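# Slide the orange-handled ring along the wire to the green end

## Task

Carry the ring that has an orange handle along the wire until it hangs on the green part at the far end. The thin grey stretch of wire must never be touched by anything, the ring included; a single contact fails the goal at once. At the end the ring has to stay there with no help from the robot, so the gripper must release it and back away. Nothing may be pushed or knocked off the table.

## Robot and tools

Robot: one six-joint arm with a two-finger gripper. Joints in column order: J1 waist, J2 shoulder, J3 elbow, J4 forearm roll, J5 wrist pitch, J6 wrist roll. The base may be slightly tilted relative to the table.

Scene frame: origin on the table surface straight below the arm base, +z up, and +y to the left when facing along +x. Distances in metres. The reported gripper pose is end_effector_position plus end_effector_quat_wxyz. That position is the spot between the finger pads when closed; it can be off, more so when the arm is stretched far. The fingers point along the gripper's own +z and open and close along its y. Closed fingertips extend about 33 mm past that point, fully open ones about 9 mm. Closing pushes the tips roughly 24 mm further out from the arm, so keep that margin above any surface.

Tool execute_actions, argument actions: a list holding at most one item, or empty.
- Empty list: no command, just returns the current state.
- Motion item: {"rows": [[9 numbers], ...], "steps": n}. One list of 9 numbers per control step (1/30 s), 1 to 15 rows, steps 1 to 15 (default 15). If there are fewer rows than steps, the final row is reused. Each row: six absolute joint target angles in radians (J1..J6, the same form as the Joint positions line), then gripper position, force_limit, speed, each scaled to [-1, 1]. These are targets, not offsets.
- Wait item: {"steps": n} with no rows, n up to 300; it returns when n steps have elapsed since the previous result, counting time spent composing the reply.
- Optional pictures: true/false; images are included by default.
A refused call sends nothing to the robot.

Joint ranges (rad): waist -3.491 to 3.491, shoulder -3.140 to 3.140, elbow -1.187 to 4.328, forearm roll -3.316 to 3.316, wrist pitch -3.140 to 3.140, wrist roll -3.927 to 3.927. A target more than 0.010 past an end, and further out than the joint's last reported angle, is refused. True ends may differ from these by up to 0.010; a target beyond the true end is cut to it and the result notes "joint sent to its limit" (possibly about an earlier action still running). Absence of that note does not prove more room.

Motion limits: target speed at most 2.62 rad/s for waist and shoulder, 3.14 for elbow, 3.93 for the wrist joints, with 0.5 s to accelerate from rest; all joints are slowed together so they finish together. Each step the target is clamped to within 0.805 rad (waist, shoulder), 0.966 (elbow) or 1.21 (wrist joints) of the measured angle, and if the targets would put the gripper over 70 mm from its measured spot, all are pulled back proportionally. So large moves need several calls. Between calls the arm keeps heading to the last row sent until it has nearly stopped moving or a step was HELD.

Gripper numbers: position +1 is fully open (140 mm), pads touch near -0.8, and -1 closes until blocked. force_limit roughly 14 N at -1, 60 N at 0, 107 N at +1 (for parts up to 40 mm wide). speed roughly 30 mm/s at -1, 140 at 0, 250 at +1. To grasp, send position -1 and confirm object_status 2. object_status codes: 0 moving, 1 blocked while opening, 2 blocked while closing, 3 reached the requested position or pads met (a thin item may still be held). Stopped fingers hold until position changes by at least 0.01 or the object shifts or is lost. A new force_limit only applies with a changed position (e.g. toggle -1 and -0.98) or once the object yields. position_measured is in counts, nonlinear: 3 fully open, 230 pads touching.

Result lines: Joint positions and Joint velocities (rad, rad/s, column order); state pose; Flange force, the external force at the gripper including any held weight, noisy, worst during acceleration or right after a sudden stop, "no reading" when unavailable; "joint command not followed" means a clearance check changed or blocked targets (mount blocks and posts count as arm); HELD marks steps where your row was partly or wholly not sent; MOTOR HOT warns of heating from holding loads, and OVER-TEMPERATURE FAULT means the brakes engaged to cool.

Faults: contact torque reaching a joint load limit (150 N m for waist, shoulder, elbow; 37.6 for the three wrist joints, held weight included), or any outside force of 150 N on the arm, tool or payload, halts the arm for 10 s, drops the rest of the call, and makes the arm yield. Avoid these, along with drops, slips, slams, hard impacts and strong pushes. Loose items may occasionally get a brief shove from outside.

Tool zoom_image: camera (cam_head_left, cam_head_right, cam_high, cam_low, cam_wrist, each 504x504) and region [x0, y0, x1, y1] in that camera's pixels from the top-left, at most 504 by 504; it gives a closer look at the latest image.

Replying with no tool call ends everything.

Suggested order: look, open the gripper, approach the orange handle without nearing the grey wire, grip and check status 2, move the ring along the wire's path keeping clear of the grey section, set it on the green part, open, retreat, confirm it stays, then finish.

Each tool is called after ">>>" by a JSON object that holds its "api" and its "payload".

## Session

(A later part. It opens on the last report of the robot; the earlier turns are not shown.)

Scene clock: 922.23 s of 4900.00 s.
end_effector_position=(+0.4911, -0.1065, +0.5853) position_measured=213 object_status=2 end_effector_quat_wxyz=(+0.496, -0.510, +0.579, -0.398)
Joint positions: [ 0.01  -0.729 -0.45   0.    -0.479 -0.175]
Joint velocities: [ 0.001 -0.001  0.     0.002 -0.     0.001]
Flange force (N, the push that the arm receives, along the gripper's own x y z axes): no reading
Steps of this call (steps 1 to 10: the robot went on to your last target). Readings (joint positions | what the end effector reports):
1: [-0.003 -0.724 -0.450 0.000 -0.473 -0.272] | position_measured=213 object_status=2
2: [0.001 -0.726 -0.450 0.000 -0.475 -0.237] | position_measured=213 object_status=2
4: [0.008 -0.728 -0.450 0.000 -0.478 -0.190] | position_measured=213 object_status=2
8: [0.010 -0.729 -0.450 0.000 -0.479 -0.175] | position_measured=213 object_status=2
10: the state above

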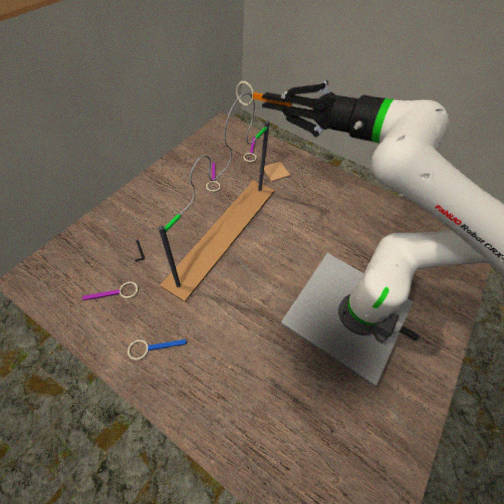

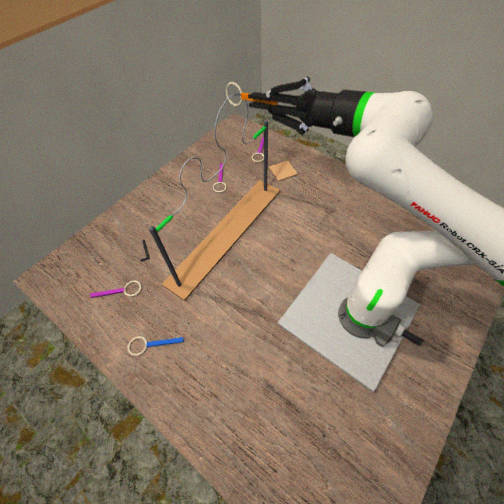

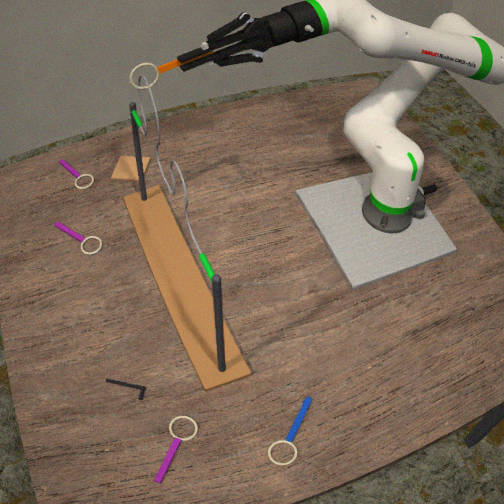

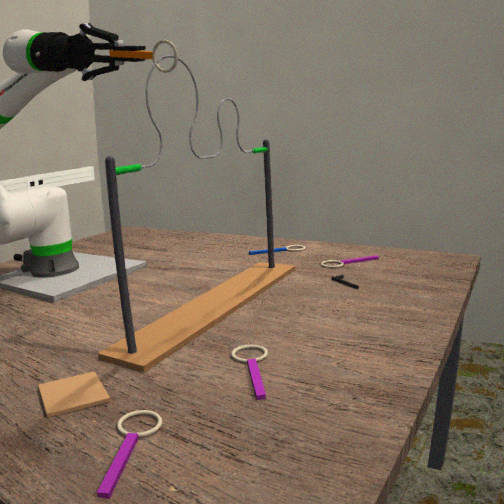

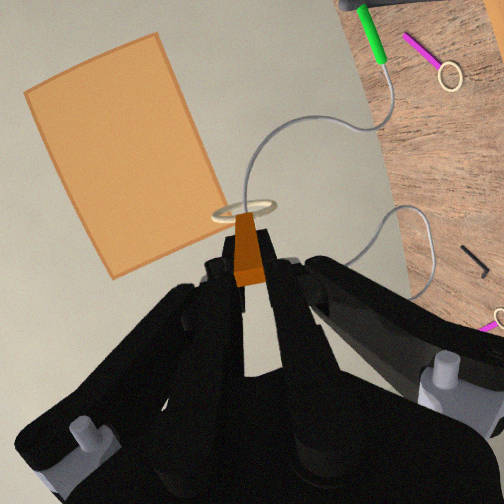

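>>> {"api": "execute_actions", "payload": {"actions": [{"rows": [[0.0110,-0.7296,-0.4502,0,-0.4794,-0.1640,-1,0.2,-0.4],[0.0143,-0.7311,-0.4510,0,-0.4802,-0.1396,-1,0.2,-0.4],[0.0190,-0.7333,-0.4522,0,-0.4810,-0.1047,-1,0.2,-0.4],[0.0252,-0.7362,-0.4543,0,-0.4819,-0.0581,-1,0.2,-0.4],[0.0330,-0.7400,-0.4574,0,-0.4826,0.0,-1,0.2,-0.4],[0.0406,-0.7439,-0.4611,0,-0.4828,0.0582,-1,0.2,-0.4],[0.0482,-0.7479,-0.4655,0,-0.4824,0.1164,-1,0.2,-0.4],[0.0558,-0.7520,-0.4704,0,-0.4816,0.1745,-1,0.2,-0.4],[0.0633,-0.7562,-0.4759,0,-0.4803,0.2327,-1,0.2,-0.4],[0.0705,-0.7604,-0.4819,0,-0.4785,0.2909,-1,0.2,-0.4],[0.0775,-0.7647,-0.4884,0,-0.4762,0.3491,-1,0.2,-0.4],[0.0844,-0.7689,-0.4955,0,-0.4734,0.4072,-1,0.2,-0.4],[0.0910,-0.7732,-0.5031,0,-0.4701,0.4654,-1,0.2,-0.4],[0.0974,-0.7775,-0.5112,0,-0.4663,0.5236,-1,0.2,-0.4],[0.1035,-0.7818,-0.5200,0,-0.4618,0.5818,-1,0.2,-0.4]], "steps": 15}], "pictures": false}}

>>> {"api": "execute_actions", "payload": {"actions": [{"rows": [[0.1092,-0.7860,-0.5291,0,-0.4569,0.6400,-1,0.2,-0.4],[0.1146,-0.7901,-0.5386,0,-0.4515,0.6981,-1,0.2,-0.4],[0.1196,-0.7941,-0.5486,0,-0.4456,0.7563,-1,0.2,-0.4],[0.1243,-0.7981,-0.5588,0,-0.4393,0.8145,-1,0.2,-0.4],[0.1287,-0.8020,-0.5695,0,-0.4325,0.8727,-1,0.2,-0.4],[0.1326,-0.8058,-0.5804,0,-0.4253,0.9308,-1,0.2,-0.4],[0.1361,-0.8094,-0.5915,0,-0.4178,0.9890,-1,0.2,-0.4],[0.1391,-0.8128,-0.6028,0,-0.4100,1.0472,-1,0.2,-0.4],[0.1417,-0.8161,-0.6142,0,-0.4018,1.1054,-1,0.2,-0.4],[0.1439,-0.8192,-0.6258,0,-0.3933,1.1636,-1,0.2,-0.4],[0.1457,-0.8221,-0.6376,0,-0.3845,1.2217,-1,0.2,-0.4],[0.1470,-0.8248,-0.6494,0,-0.3754,1.2799,-1,0.2,-0.4],[0.1478,-0.8273,-0.6612,0,-0.3662,1.3381,-1,0.2,-0.4],[0.1482,-0.8296,-0.6729,0,-0.3567,1.3963,-1,0.2,-0.4],[0.1481,-0.8316,-0.6845,0,-0.3471,1.4544,-1,0.2,-0.4]], "steps": 15}], "pictures": false}}

>>> {"api": "execute_actions", "payload": {"actions": [{"rows": [[0.1476,-0.8330,-0.6938,0,-0.3393,1.5010,-1,0.2,-0.4],[0.1471,-0.8340,-0.7007,0,-0.3333,1.5359,-1,0.2,-0.4],[0.1466,-0.8347,-0.7055,0,-0.3291,1.5603,-1,0.2,-0.4],[0.1464,-0.8349,-0.7076,0,-0.3273,1.5708,-1,0.2,-0.4]], "steps": 13}]}}

>>> {"api": "zoom_image", "payload": {"camera": "cam_wrist", "region": [170, 130, 320, 280]}}

>>> {"api": "zoom_image", "payload": {"camera": "cam_high", "region": [110, 80, 200, 170]}}

>>> {"api": "zoom_image", "payload": {"camera": "cam_low", "region": [150, 60, 250, 160]}}

Scene clock: 1023.00 s of 4900.00 s.
end_effector_position=(+0.4869, -0.0749, +0.5726) position_measured=213 object_status=2 end_effector_quat_wxyz=(-0.395, +0.655, -0.411, +0.496)
Joint positions: [ 0.075 -0.764 -0.489  0.    -0.479  0.336]
Joint velocities: [ 0.188 -0.115 -0.186 -0.001  0.053  1.572]
Flange force (N, the push that the arm receives, along the gripper's own x y z axes): no reading
Steps of this call (steps 1 to 30: the robot went on to your last target; steps 31 to 90: nothing new was sent; then 97.27 s passed at rest; steps 91 to 105: all 15 steps of this action). Readings (joint positions | what the end effector reports):
91: [0.010 -0.729 -0.450 0.000 -0.479 -0.174] | position_measured=213 object_status=2
92: [0.010 -0.729 -0.450 0.000 -0.479 -0.168] | position_measured=213 object_status=2
94: [0.014 -0.731 -0.451 0.000 -0.480 -0.139] | position_measured=213 object_status=2
98: [0.032 -0.740 -0.457 0.000 -0.482 -0.008] | position_measured=213 object_status=2
105: the state above

Scene clock: 1023.50 s of 4900.00 s.
end_effector_position=(+0.4842, -0.0433, +0.5215) position_measured=213 object_status=2 end_effector_quat_wxyz=(-0.177, +0.768, -0.080, +0.611)
Joint positions: [ 0.142 -0.819 -0.63   0.    -0.389  1.182]
Joint velocities: [ 0.057 -0.085 -0.336 -0.001  0.252  1.696]
Flange force (N, the push that the arm receives, along the gripper's own x y z axes): no reading
Steps of this call (steps 1 to 15: all 15 steps of this action). Readings (joint positions | what the end effector reports):
1: [0.082 -0.768 -0.495 0.000 -0.477 0.390] | position_measured=213 object_status=2
2: [0.088 -0.772 -0.502 0.000 -0.474 0.444] | position_measured=213 object_status=2
4: [0.099 -0.780 -0.518 0.000 -0.466 0.555] | position_measured=213 object_status=2
8: [0.120 -0.795 -0.555 0.000 -0.442 0.780] | position_measured=213 object_status=2
15: the state above

Scene clock: 1023.93 s of 4900.00 s.
end_effector_position=(+0.4844, -0.0411, +0.4908) position_measured=213 object_status=2 end_effector_quat_wxyz=(-0.058, +0.768, +0.072, +0.633)
Joint positions: [ 0.147 -0.835 -0.708  0.    -0.327  1.571]
Joint velocities: [ 0.001 -0.    -0.001 -0.     0.     0.002]
Flange force (N, the push that the arm receives, along the gripper's own x y z axes): no reading
Steps of this call (steps 1 to 13: all 13 steps of this action). Readings (joint positions | what the end effector reports):
1: [0.144 -0.822 -0.642 0.000 -0.380 1.239] | position_measured=213 object_status=2
2: [0.145 -0.824 -0.653 0.000 -0.371 1.296] | position_measured=213 object_status=2
4: [0.147 -0.829 -0.674 0.000 -0.354 1.403] | position_measured=213 object_status=2
8: [0.147 -0.834 -0.703 0.000 -0.331 1.547] | position_measured=213 object_status=2
13: the state above

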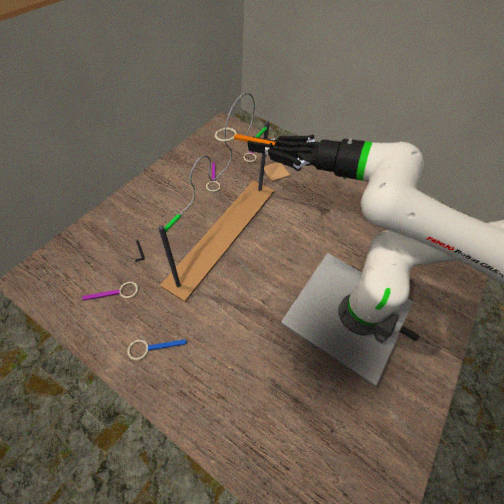

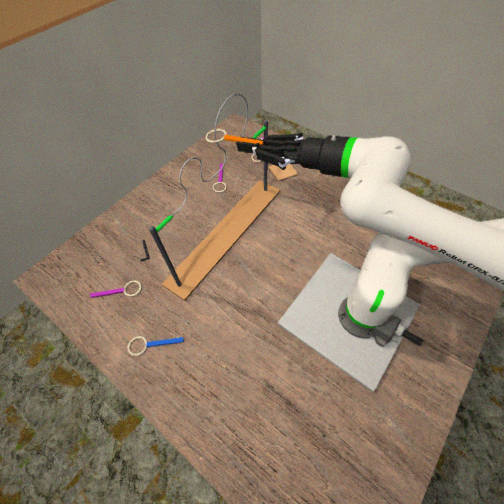

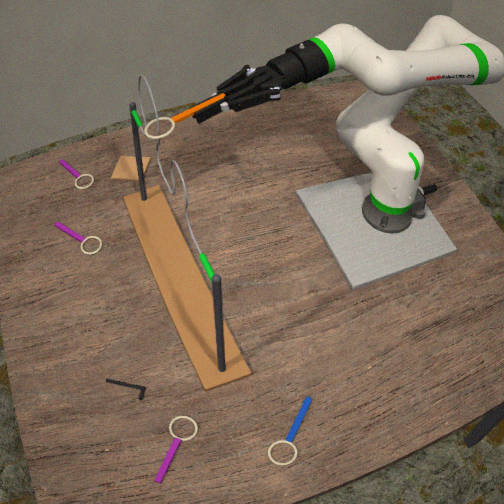

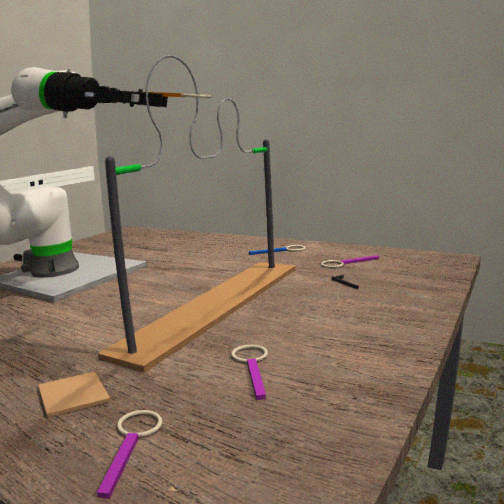

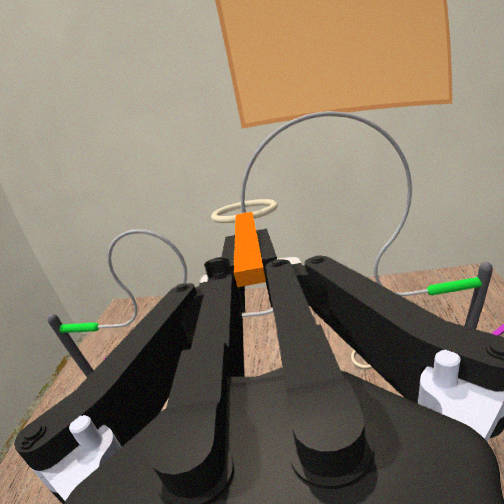

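Region (170, 130, 320, 280) of cam_wrist's 504x504 image, scaled by 3.360, with more detail than that image has.

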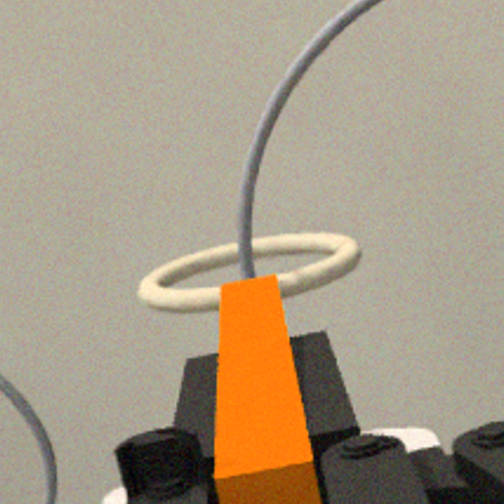

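Region (110, 80, 200, 170) of cam_high's 504x504 image, scaled by 5.600, with more detail than that image has.

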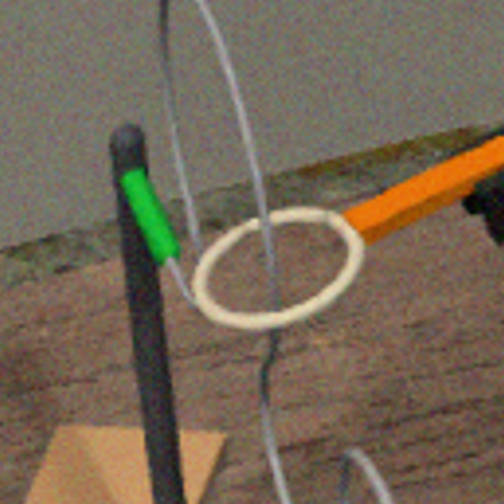

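Region (150, 60, 250, 160) of cam_low's 504x504 image, scaled by 5.040, with more detail than that image has.

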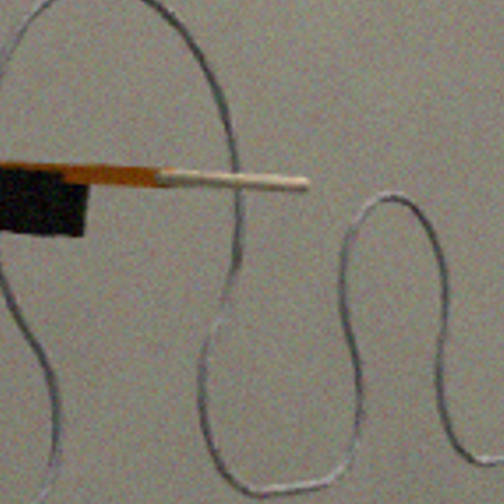

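>>> {"api": "execute_actions", "payload": {"actions": [{"rows": [[0.1461,-0.8348,-0.7097,0,-0.3251,1.5813,-1,0.2,-0.4],[0.1455,-0.8345,-0.7138,0,-0.3207,1.6022,-1,0.2,-0.4],[0.1445,-0.8340,-0.7199,0,-0.3141,1.6336,-1,0.2,-0.4],[0.1429,-0.8335,-0.7280,0,-0.3054,1.6755,-1,0.2,-0.4],[0.1409,-0.8328,-0.7374,0,-0.2954,1.7244,-1,0.2,-0.4],[0.1385,-0.8321,-0.7466,0,-0.2855,1.7733,-1,0.2,-0.4],[0.1358,-0.8314,-0.7557,0,-0.2757,1.8222,-1,0.2,-0.4],[0.1329,-0.8308,-0.7647,0,-0.2661,1.8710,-1,0.2,-0.4],[0.1296,-0.8301,-0.7736,0,-0.2565,1.9199,-1,0.2,-0.4],[0.1264,-0.8293,-0.7813,0,-0.2481,1.957,-1,0.2,-0.4],[0.1231,-0.8286,-0.7888,0,-0.2398,1.988,-1,0.2,-0.4],[0.1196,-0.8278,-0.7961,0,-0.2317,2.012,-1,0.2,-0.4],[0.1159,-0.8270,-0.8032,0,-0.2238,2.03,-1,0.2,-0.4],[0.1120,-0.8262,-0.8102,0,-0.2160,2.04,-1,0.2,-0.4],[0.1080,-0.8255,-0.8170,0,-0.2084,2.04,-1,0.2,-0.4]], "steps": 15}], "pictures": false}}

>>> {"api": "execute_actions", "payload": {"actions": [{"rows": [[0.1038,-0.8247,-0.8236,0,-0.2010,2.03,-1,0.2,-0.4],[0.0994,-0.8239,-0.8301,0,-0.1938,2.012,-1,0.2,-0.4],[0.0966,-0.8233,-0.8360,0,-0.1873,1.985,-1,0.2,-0.4],[0.0942,-0.8228,-0.8421,0,-0.1806,1.95,-1,0.2,-0.4],[0.0923,-0.8222,-0.8484,0,-0.1738,1.91,-1,0.2,-0.4],[0.0908,-0.8217,-0.8548,0,-0.1668,1.865,-1,0.2,-0.4],[0.0898,-0.8211,-0.8614,0,-0.1597,1.8151,-1,0.2,-0.4],[0.0893,-0.8208,-0.8677,0,-0.1530,1.7617,-1,0.2,-0.4],[0.0891,-0.8205,-0.8741,0,-0.1464,1.7083,-1,0.2,-0.4],[0.0892,-0.8201,-0.8804,0,-0.1397,1.6549,-1,0.2,-0.4],[0.0897,-0.8198,-0.8860,0,-0.1338,1.6074,-1,0.2,-0.4],[0.0903,-0.8196,-0.8910,0,-0.1286,1.5659,-1,0.2,-0.4],[0.0909,-0.8194,-0.8945,0,-0.1249,1.5362,-1,0.2,-0.4],[0.0913,-0.8193,-0.8966,0,-0.1227,1.5184,-1,0.2,-0.4]], "steps": 15}], "pictures": false}}

>>> {"api": "execute_actions", "payload": {"actions": [{"steps": 9}]}}

>>> {"api": "zoom_image", "payload": {"camera": "cam_wrist", "region": [170, 130, 320, 280]}}

>>> {"api": "zoom_image", "payload": {"camera": "cam_high", "region": [110, 105, 200, 195]}}

>>> {"api": "zoom_image", "payload": {"camera": "cam_low", "region": [150, 80, 250, 180]}}

Scene clock: 1116.87 s of 4900.00 s.
end_effector_position=(+0.4885, -0.0532, +0.4534) position_measured=213 object_status=2 end_effector_quat_wxyz=(+0.083, +0.740, +0.219, +0.630)
Joint positions: [ 0.12  -0.828 -0.793 -0.    -0.235  1.987]
Joint velocities: [-0.127  0.028 -0.268  0.002  0.294  0.819]
Flange force (N, the push that the arm receives, along the gripper's own x y z axes): no reading
Steps of this call (steps 1 to 15: the robot went on to your last target; steps 16 to 90: nothing new was sent; then 89.43 s passed at rest; steps 91 to 105: all 15 steps of this action). Readings (joint positions | what the end effector reports):
91: [0.146 -0.835 -0.708 -0.000 -0.327 1.571] | position_measured=213 object_status=2
92: [0.146 -0.835 -0.709 -0.000 -0.326 1.577] | position_measured=213 object_status=2
94: [0.145 -0.835 -0.714 -0.000 -0.320 1.604] | position_measured=213 object_status=2
98: [0.141 -0.833 -0.737 -0.000 -0.296 1.723] | position_measured=213 object_status=2
105: the state above

Scene clock: 1117.37 s of 4900.00 s.
end_effector_position=(+0.4886, -0.0679, +0.4131) position_measured=213 object_status=2 end_effector_quat_wxyz=(-0.023, +0.769, +0.070, +0.635)
Joint positions: [ 0.09  -0.82  -0.884 -0.    -0.136  1.624]
Joint velocities: [-0.001  0.008 -0.141  0.     0.147 -1.174]
Flange force (N, the push that the arm receives, along the gripper's own x y z axes): no reading
Steps of this call (steps 1 to 15: all 15 steps of this action). Readings (joint positions | what the end effector reports):
1: [0.116 -0.827 -0.802 -0.000 -0.225 2.011] | position_measured=213 object_status=2
2: [0.110 -0.826 -0.813 -0.000 -0.213 2.028] | position_measured=213 object_status=2
4: [0.102 -0.824 -0.827 -0.000 -0.197 2.035] | position_measured=213 object_status=2
8: [0.094 -0.823 -0.846 -0.000 -0.177 1.943] | position_measured=213 object_status=2
15: the state above

Scene clock: 1117.67 s of 4900.00 s.
end_effector_position=(+0.4885, -0.0674, +0.4077) position_measured=213 object_status=2 end_effector_quat_wxyz=(-0.057, +0.771, +0.030, +0.633)
Joint positions: [ 0.091 -0.819 -0.897 -0.    -0.123  1.518]
Joint velocities: [ 0.001 -0.001 -0.     0.001  0.    -0.001]
Flange force (N, the push that the arm receives, along the gripper's own x y z axes): no reading
Steps of this call (steps 1 to 9: the robot went on to your last target). Readings (joint positions | what the end effector reports):
1: [0.090 -0.820 -0.888 -0.000 -0.131 1.587] | position_measured=213 object_status=2
2: [0.090 -0.820 -0.892 -0.000 -0.128 1.558] | position_measured=213 object_status=2
4: [0.091 -0.819 -0.896 -0.000 -0.123 1.524] | position_measured=213 object_status=2
8: [0.091 -0.819 -0.897 -0.000 -0.123 1.519] | position_measured=213 object_status=2
9: the state above

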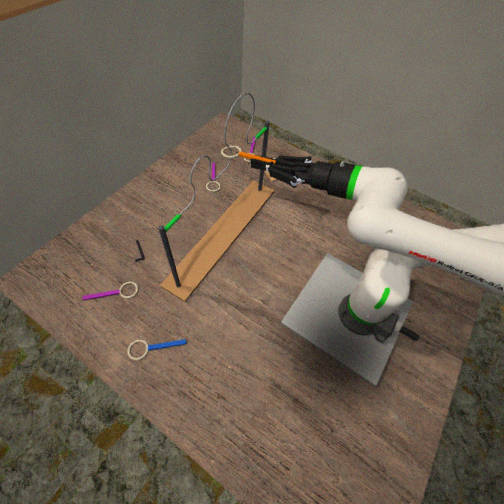

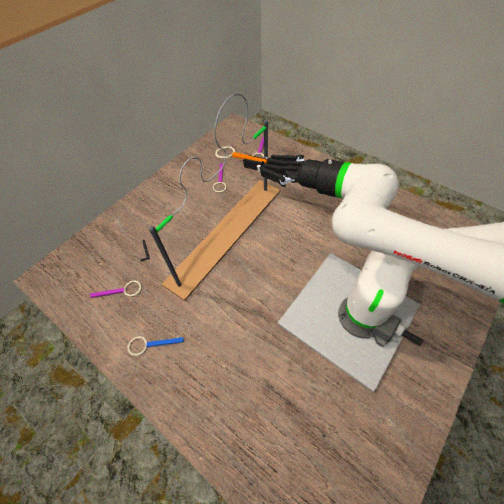

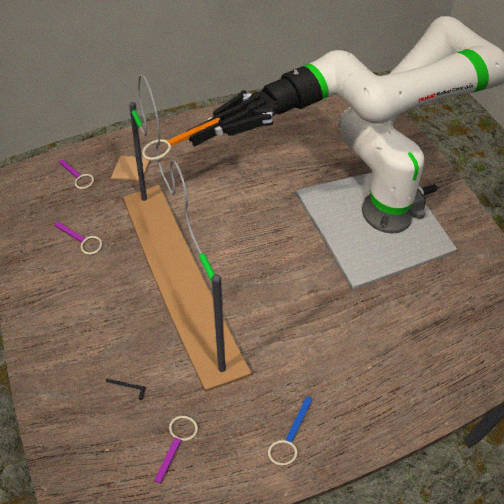

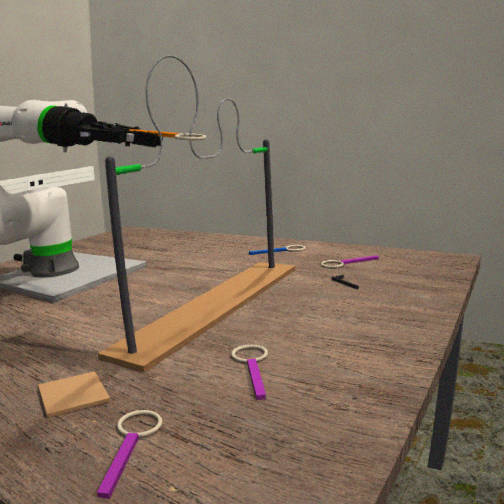

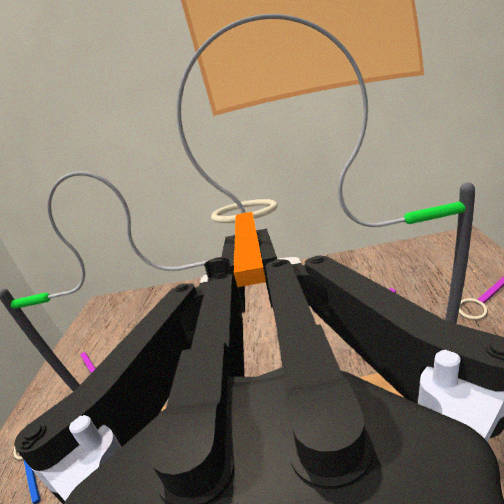

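Region (170, 130, 320, 280) of cam_wrist's 504x504 image, scaled by 3.360, with more detail than that image has.

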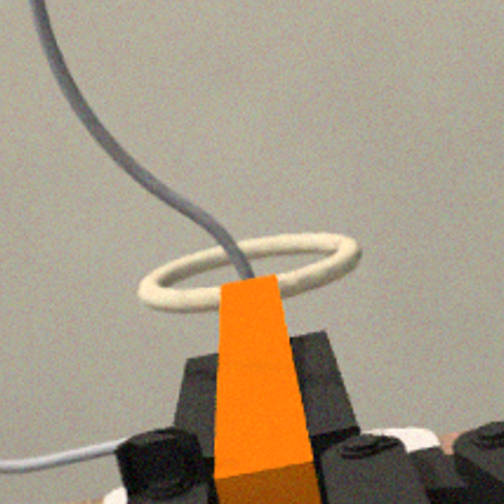

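Region (110, 105, 200, 195) of cam_high's 504x504 image, scaled by 5.600, with more detail than that image has.

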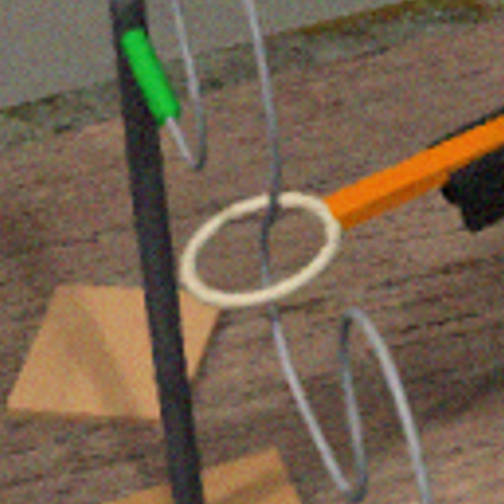

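Region (150, 80, 250, 180) of cam_low's 504x504 image, scaled by 5.040, with more detail than that image has.

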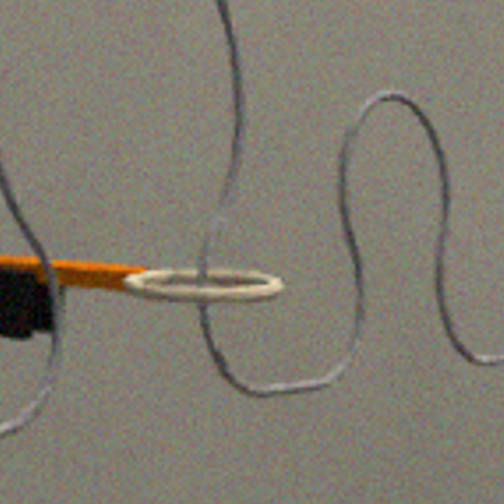

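>>> {"api": "execute_actions", "payload": {"actions": [{"rows": [[0.0915,-0.8193,-0.8977,0,-0.1215,1.5079,-1,0.2,-0.4],[0.0921,-0.8192,-0.9003,0,-0.1188,1.4835,-1,0.2,-0.4],[0.0930,-0.8190,-0.9040,0,-0.1151,1.4486,-1,0.2,-0.4],[0.0944,-0.8189,-0.9087,0,-0.1102,1.4021,-1,0.2,-0.4],[0.0964,-0.8188,-0.9145,0,-0.1043,1.3439,-1,0.2,-0.4],[0.0987,-0.8187,-0.9201,0,-0.0987,1.2857,-1,0.2,-0.4],[0.1012,-0.8187,-0.9254,0,-0.0933,1.2276,-1,0.2,-0.4],[0.1040,-0.8188,-0.9306,0,-0.0882,1.1694,-1,0.2,-0.4],[0.1070,-0.8189,-0.9354,0,-0.0836,1.1094,-1,0.2,-0.4],[0.1103,-0.8191,-0.9398,0,-0.0793,1.0494,-1,0.2,-0.4],[0.1137,-0.8194,-0.9440,0,-0.0754,0.9894,-1,0.2,-0.4],[0.1173,-0.8196,-0.9478,0,-0.0718,0.9294,-1,0.2,-0.4],[0.1212,-0.8200,-0.9514,0,-0.0686,0.8694,-1,0.2,-0.4],[0.1252,-0.8204,-0.9546,0,-0.0658,0.8094,-1,0.2,-0.4],[0.1296,-0.8209,-0.9575,0,-0.0634,0.7494,-1,0.2,-0.4]], "steps": 15}], "pictures": false}}

>>> {"api": "execute_actions", "payload": {"actions": [{"rows": [[0.1340,-0.8214,-0.9601,0,-0.0613,0.6894,-1,0.2,-0.4],[0.1385,-0.8220,-0.9623,0,-0.0597,0.6294,-1,0.2,-0.4],[0.1431,-0.8226,-0.9641,0,-0.0585,0.5694,-1,0.2,-0.4],[0.1478,-0.8233,-0.9655,0,-0.0578,0.5094,-1,0.2,-0.4],[0.1526,-0.8240,-0.9666,0,-0.0574,0.4494,-1,0.2,-0.4],[0.1571,-0.8247,-0.9672,0,-0.0575,0.39,-1,0.2,-0.4],[0.1616,-0.8255,-0.9675,0,-0.0580,0.33,-1,0.2,-0.4],[0.1661,-0.8262,-0.9675,0,-0.0587,0.275,-1,0.2,-0.4],[0.1705,-0.8269,-0.9672,0,-0.0597,0.22,-1,0.2,-0.4],[0.1750,-0.8277,-0.9667,0,-0.0610,0.17,-1,0.2,-0.4],[0.1795,-0.8284,-0.9662,0,-0.0622,0.125,-1,0.2,-0.4],[0.1843,-0.8293,-0.9659,0,-0.0634,0.085,-1,0.2,-0.4],[0.1895,-0.8302,-0.9656,0,-0.0646,0.055,-1,0.2,-0.4],[0.1946,-0.8311,-0.9655,0,-0.0656,0.03,-1,0.2,-0.4],[0.1995,-0.8320,-0.9654,0,-0.0666,0.015,-1,0.2,-0.4]], "steps": 15}], "pictures": false}}

>>> {"api": "execute_actions", "payload": {"actions": [{"rows": [[0.2040,-0.8328,-0.9653,0,-0.0675,0.005,-1,0.2,-0.4],[0.2078,-0.8335,-0.9653,0,-0.0682,0,-1,0.2,-0.4],[0.2104,-0.8340,-0.9653,0,-0.0687,0,-1,0.2,-0.4],[0.2117,-0.8342,-0.9653,0,-0.0689,0,-1,0.2,-0.4]], "steps": 11}]}}

>>> {"api": "zoom_image", "payload": {"camera": "cam_wrist", "region": [170, 130, 320, 280]}}

>>> {"api": "zoom_image", "payload": {"camera": "cam_high", "region": [125, 140, 215, 230]}}

>>> {"api": "zoom_image", "payload": {"camera": "cam_low", "region": [170, 90, 270, 190]}}

Scene clock: 1177.57 s of 4900.00 s.
end_effector_position=(+0.4882, -0.0567, +0.3880) position_measured=213 object_status=2 end_effector_quat_wxyz=(-0.222, +0.756, -0.159, +0.595)
Joint positions: [ 0.114 -0.819 -0.942  0.    -0.078  1.004]
Joint velocities: [ 0.096 -0.002 -0.107 -0.001  0.099 -1.603]
Flange force (N, the push that the arm receives, along the gripper's own x y z axes): no reading
Steps of this call (steps 1 to 30: the robot went on to your last target; steps 31 to 90: nothing new was sent; then 56.40 s passed at rest; steps 91 to 105: all 15 steps of this action). Readings (joint positions | what the end effector reports):
91: [0.091 -0.819 -0.897 0.000 -0.123 1.518] | position_measured=213 object_status=2
92: [0.091 -0.819 -0.897 0.000 -0.122 1.512] | position_measured=213 object_status=2
94: [0.092 -0.819 -0.900 0.000 -0.119 1.483] | position_measured=213 object_status=2
98: [0.096 -0.819 -0.913 0.000 -0.105 1.352] | position_measured=213 object_status=2
105: the state above

Scene clock: 1178.07 s of 4900.00 s.
end_effector_position=(+0.4876, -0.0256, +0.3795) position_measured=213 object_status=2 end_effector_quat_wxyz=(-0.460, +0.639, -0.431, +0.440)
Joint positions: [ 0.178 -0.828 -0.966  0.    -0.06   0.166]
Joint velocities: [ 0.162 -0.027  0.001  0.001 -0.028 -1.357]
Flange force (N, the push that the arm receives, along the gripper's own x y z axes): no reading
Steps of this call (steps 1 to 15: all 15 steps of this action). Readings (joint positions | what the end effector reports):
1: [0.117 -0.819 -0.945 0.000 -0.074 0.949] | position_measured=213 object_status=2
2: [0.120 -0.819 -0.949 0.000 -0.071 0.894] | position_measured=213 object_status=2
4: [0.128 -0.820 -0.955 0.000 -0.066 0.780] | position_measured=213 object_status=2
8: [0.145 -0.823 -0.963 0.000 -0.060 0.549] | position_measured=213 object_status=2
15: the state above

Scene clock: 1178.43 s of 4900.00 s.
end_effector_position=(+0.4869, -0.0095, +0.3801) position_measured=213 object_status=2 end_effector_quat_wxyz=(-0.501, +0.610, -0.473, +0.391)
Joint positions: [ 0.212 -0.834 -0.965  0.    -0.069  0.   ]
Joint velocities: [ 0.001 -0.     0.001  0.001 -0.    -0.001]
Flange force (N, the push that the arm receives, along the gripper's own x y z axes): no reading
Steps of this call (steps 1 to 11: all 11 steps of this action). Readings (joint positions | what the end effector reports):
1: [0.184 -0.829 -0.966 0.000 -0.061 0.122] | position_measured=213 object_status=2
2: [0.190 -0.830 -0.966 0.000 -0.063 0.084] | position_measured=213 object_status=2
4: [0.202 -0.832 -0.966 0.000 -0.066 0.027] | position_measured=213 object_status=2
8: [0.212 -0.834 -0.965 0.000 -0.069 0.000] | position_measured=213 object_status=2
11: the state above

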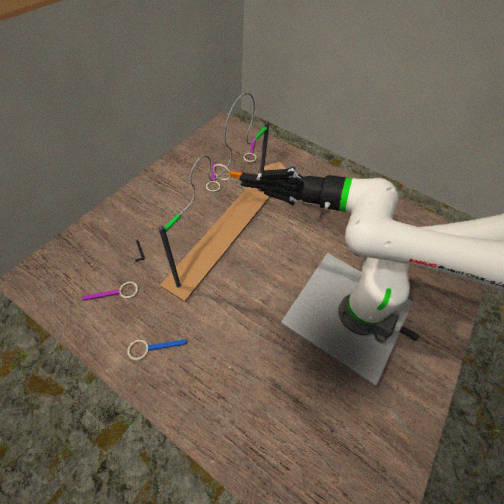

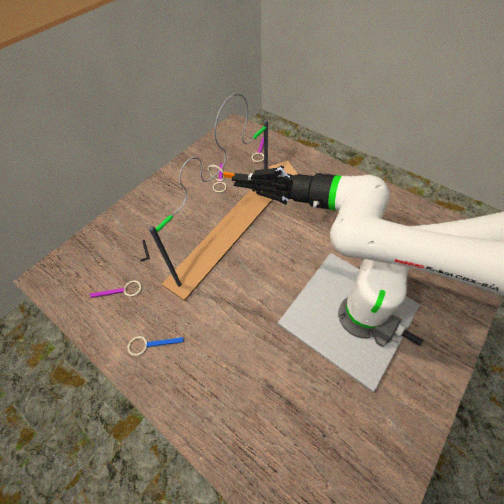

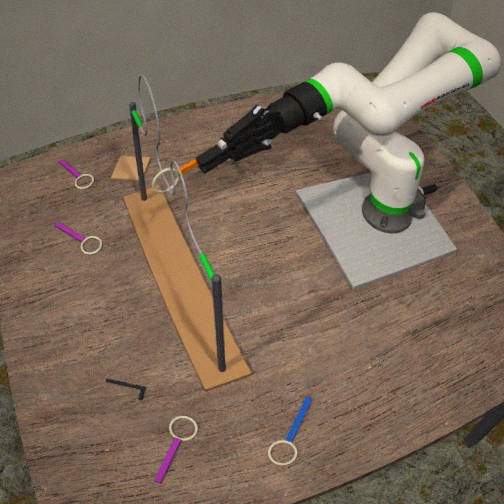

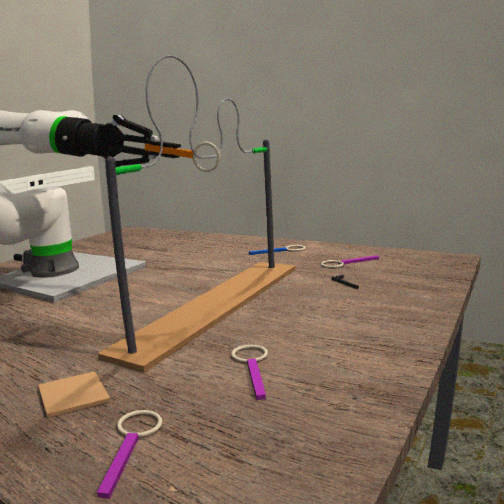

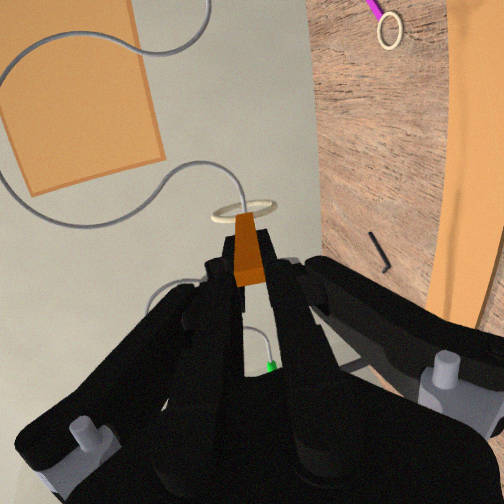

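Region (170, 130, 320, 280) of cam_wrist's 504x504 image, scaled by 3.360, with more detail than that image has.

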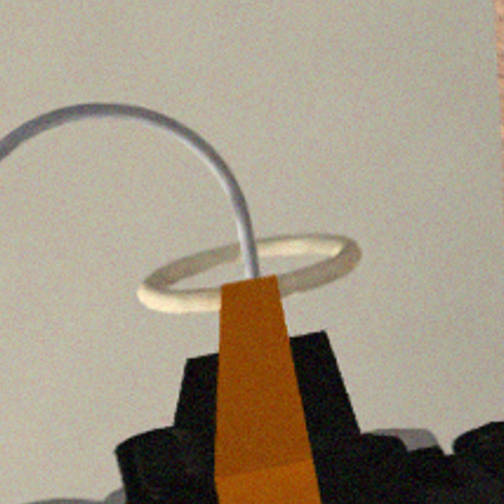

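Region (125, 140, 215, 230) of cam_high's 504x504 image, scaled by 5.600, with more detail than that image has.

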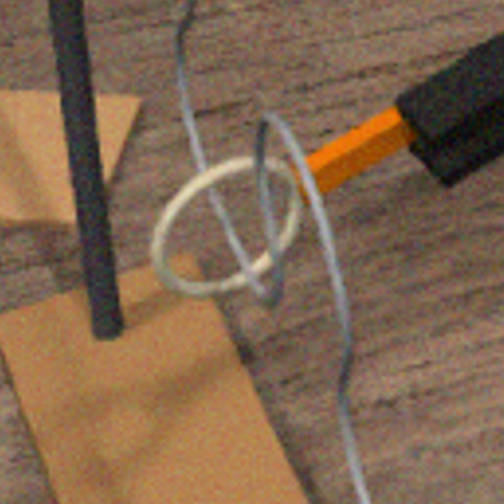

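Region (170, 90, 270, 190) of cam_low's 504x504 image, scaled by 5.040, with more detail than that image has.

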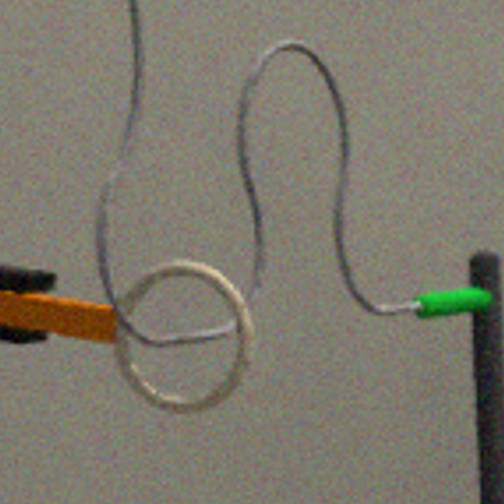

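>>> {"api": "execute_actions", "payload": {"actions": [{"rows": [[0.2134,-0.8343,-0.9654,0,-0.0689,0,-1,0.2,-0.4],[0.2172,-0.8346,-0.9656,0,-0.0690,0,-1,0.2,-0.4],[0.2230,-0.8351,-0.9659,0,-0.0692,0,-1,0.2,-0.4],[0.2297,-0.8356,-0.9662,0,-0.0694,0,-1,0.2,-0.4],[0.2364,-0.8361,-0.9663,0,-0.0698,-0.005,-1,0.2,-0.4],[0.2427,-0.8366,-0.9661,0,-0.0705,-0.015,-1,0.2,-0.4],[0.2486,-0.8370,-0.9654,0,-0.0716,-0.037,-1,0.2,-0.4],[0.2536,-0.8374,-0.9642,0,-0.0732,-0.0698,-1,0.2,-0.4],[0.2578,-0.8372,-0.9619,0,-0.0753,-0.113,-1,0.2,-0.4],[0.2618,-0.8369,-0.9590,0,-0.0779,-0.164,-1,0.2,-0.4],[0.2656,-0.8365,-0.9557,0,-0.0808,-0.220,-1,0.2,-0.4],[0.2693,-0.8361,-0.9519,0,-0.0842,-0.279,-1,0.2,-0.4],[0.2728,-0.8355,-0.9475,0,-0.0880,-0.340,-1,0.2,-0.4],[0.2761,-0.8349,-0.9427,0,-0.0922,-0.4014,-1,0.2,-0.4],[0.2793,-0.8342,-0.9374,0,-0.0968,-0.4654,-1,0.2,-0.4]], "steps": 15}], "pictures": false}}

>>> {"api": "execute_actions", "payload": {"actions": [{"rows": [[0.2821,-0.8335,-0.9318,0,-0.1017,-0.5294,-1,0.2,-0.4],[0.2848,-0.8327,-0.9260,0,-0.1067,-0.5934,-1,0.2,-0.4],[0.2871,-0.8319,-0.9199,0,-0.1120,-0.6574,-1,0.2,-0.4],[0.2893,-0.8310,-0.9135,0,-0.1174,-0.7214,-1,0.2,-0.4],[0.2911,-0.8300,-0.9069,0,-0.1231,-0.7854,-1,0.2,-0.4],[0.2924,-0.8289,-0.9003,0,-0.1286,-0.8494,-1,0.2,-0.4],[0.2935,-0.8279,-0.8936,0,-0.1342,-0.9134,-1,0.2,-0.4],[0.2943,-0.8268,-0.8869,0,-0.1399,-0.9774,-1,0.2,-0.4],[0.2947,-0.8257,-0.8801,0,-0.1457,-1.0414,-1,0.2,-0.4],[0.2949,-0.8247,-0.8732,0,-0.1515,-1.1054,-1,0.2,-0.4],[0.2948,-0.8236,-0.8662,0,-0.1574,-1.1694,-1,0.2,-0.4],[0.2945,-0.8227,-0.8593,0,-0.1634,-1.2276,-1,0.2,-0.4],[0.2939,-0.8217,-0.8524,0,-0.1693,-1.2857,-1,0.2,-0.4],[0.2931,-0.8208,-0.8455,0,-0.1753,-1.3439,-1,0.2,-0.4],[0.2920,-0.8199,-0.8386,0,-0.1813,-1.4021,-1,0.2,-0.4]], "steps": 15}], "pictures": false}}

>>> {"api": "execute_actions", "payload": {"actions": [{"rows": [[0.2910,-0.8191,-0.8331,0,-0.1860,-1.4486,-1,0.2,-0.4],[0.2901,-0.8186,-0.8289,0,-0.1896,-1.4835,-1,0.2,-0.4],[0.2894,-0.8182,-0.8260,0,-0.1921,-1.5079,-1,0.2,-0.4],[0.2891,-0.8180,-0.8248,0,-0.1932,-1.5184,-1,0.2,-0.4]], "steps": 13}]}}

>>> {"api": "zoom_image", "payload": {"camera": "cam_wrist", "region": [170, 130, 320, 280]}}

>>> {"api": "zoom_image", "payload": {"camera": "cam_high", "region": [130, 135, 220, 225]}}

>>> {"api": "zoom_image", "payload": {"camera": "cam_low", "region": [170, 90, 270, 190]}}

Scene clock: 1281.43 s of 4900.00 s.
end_effector_position=(+0.4868, +0.0174, +0.3857) position_measured=213 object_status=2 end_effector_quat_wxyz=(+0.555, -0.561, +0.530, -0.311)
Joint positions: [ 0.267 -0.837 -0.953 -0.    -0.083 -0.25 ]
Joint velocities: [ 0.089  0.011  0.096  0.002 -0.084 -1.381]
Flange force (N, the push that the arm receives, along the gripper's own x y z axes): no reading
Steps of this call (steps 1 to 15: the robot went on to your last target; steps 16 to 90: nothing new was sent; then 99.50 s passed at rest; steps 91 to 105: all 15 steps of this action). Readings (joint positions | what the end effector reports):
91: [0.212 -0.834 -0.965 -0.000 -0.069 0.000] | position_measured=213 object_status=2
92: [0.213 -0.834 -0.965 -0.000 -0.069 0.000] | position_measured=213 object_status=2
94: [0.220 -0.835 -0.965 -0.000 -0.069 -0.000] | position_measured=213 object_status=2
98: [0.242 -0.837 -0.966 -0.000 -0.071 -0.020] | position_measured=213 object_status=2
105: the state above

Scene clock: 1281.93 s of 4900.00 s.
end_effector_position=(+0.4913, +0.0326, +0.4190) position_measured=213 object_status=2 end_effector_quat_wxyz=(+0.634, -0.298, +0.712, -0.042)
Joint positions: [ 0.294 -0.825 -0.872 -0.    -0.153 -1.111]
Joint velocities: [ 0.001  0.028  0.2    0.002 -0.169 -1.776]
Flange force (N, the push that the arm receives, along the gripper's own x y z axes): no reading
Steps of this call (steps 1 to 15: all 15 steps of this action). Readings (joint positions | what the end effector reports):
1: [0.270 -0.836 -0.950 -0.000 -0.086 -0.299] | position_measured=213 object_status=2
2: [0.272 -0.836 -0.946 -0.000 -0.089 -0.350] | position_measured=213 object_status=2
4: [0.278 -0.835 -0.937 -0.000 -0.097 -0.457] | position_measured=213 object_status=2
8: [0.287 -0.831 -0.916 -0.000 -0.115 -0.687] | position_measured=213 object_status=2
15: the state above

Scene clock: 1282.37 s of 4900.00 s.
end_effector_position=(+0.4935, +0.0311, +0.4383) position_measured=213 object_status=2 end_effector_quat_wxyz=(+0.630, -0.146, +0.758, +0.085)
Joint positions: [ 0.289 -0.818 -0.825 -0.    -0.193 -1.518]
Joint velocities: [-0.001  0.    -0.    -0.001 -0.    -0.002]
Flange force (N, the push that the arm receives, along the gripper's own x y z axes): no reading
Steps of this call (steps 1 to 13: all 13 steps of this action). Readings (joint positions | what the end effector reports):
1: [0.294 -0.824 -0.865 -0.000 -0.159 -1.171] | position_measured=213 object_status=2
2: [0.294 -0.823 -0.858 -0.000 -0.164 -1.230] | position_measured=213 object_status=2
4: [0.294 -0.821 -0.845 -0.000 -0.175 -1.341] | position_measured=213 object_status=2
8: [0.290 -0.818 -0.828 -0.000 -0.190 -1.491] | position_measured=213 object_status=2
13: the state above

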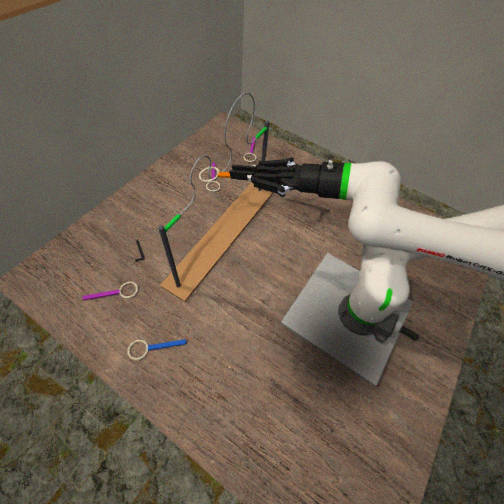

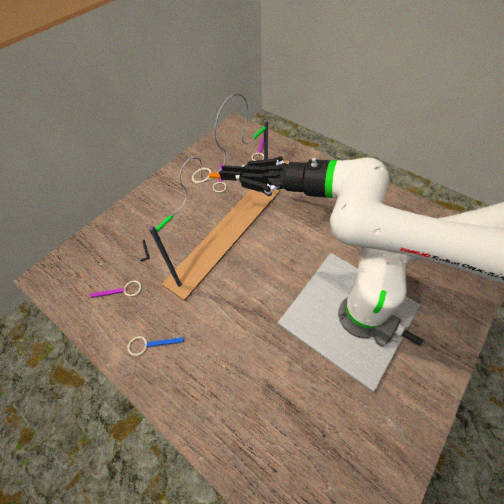

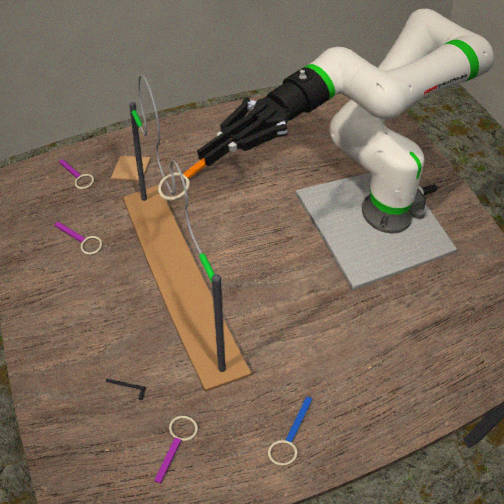

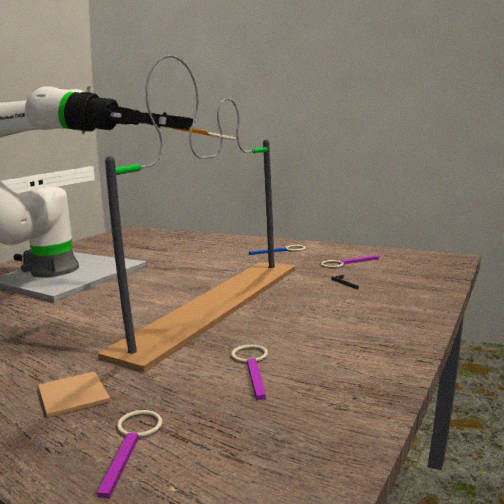

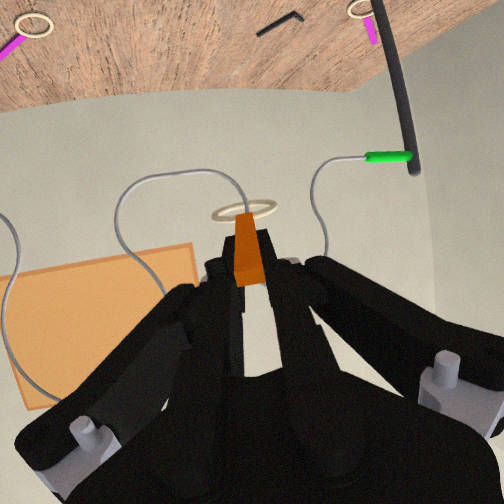

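Region (170, 130, 320, 280) of cam_wrist's 504x504 image, scaled by 3.360, with more detail than that image has.

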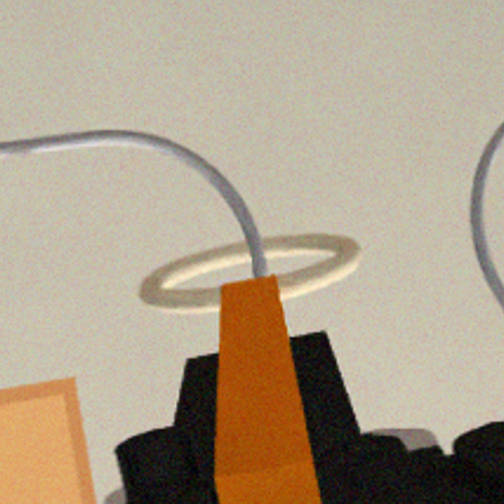

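Region (130, 135, 220, 225) of cam_high's 504x504 image, scaled by 5.600, with more detail than that image has.

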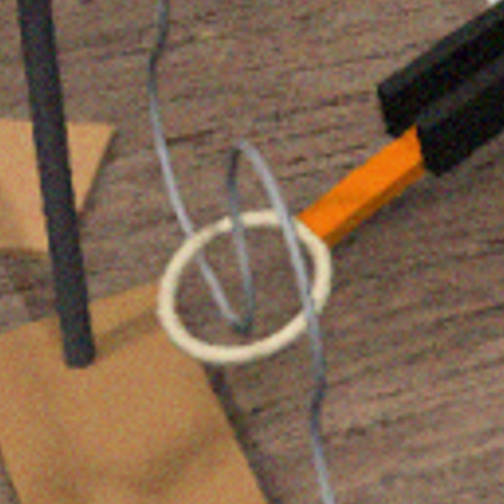

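Region (170, 90, 270, 190) of cam_low's 504x504 image, scaled by 5.040, with more detail than that image has.

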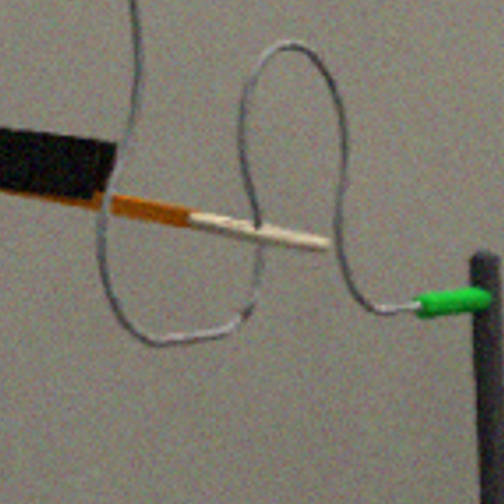

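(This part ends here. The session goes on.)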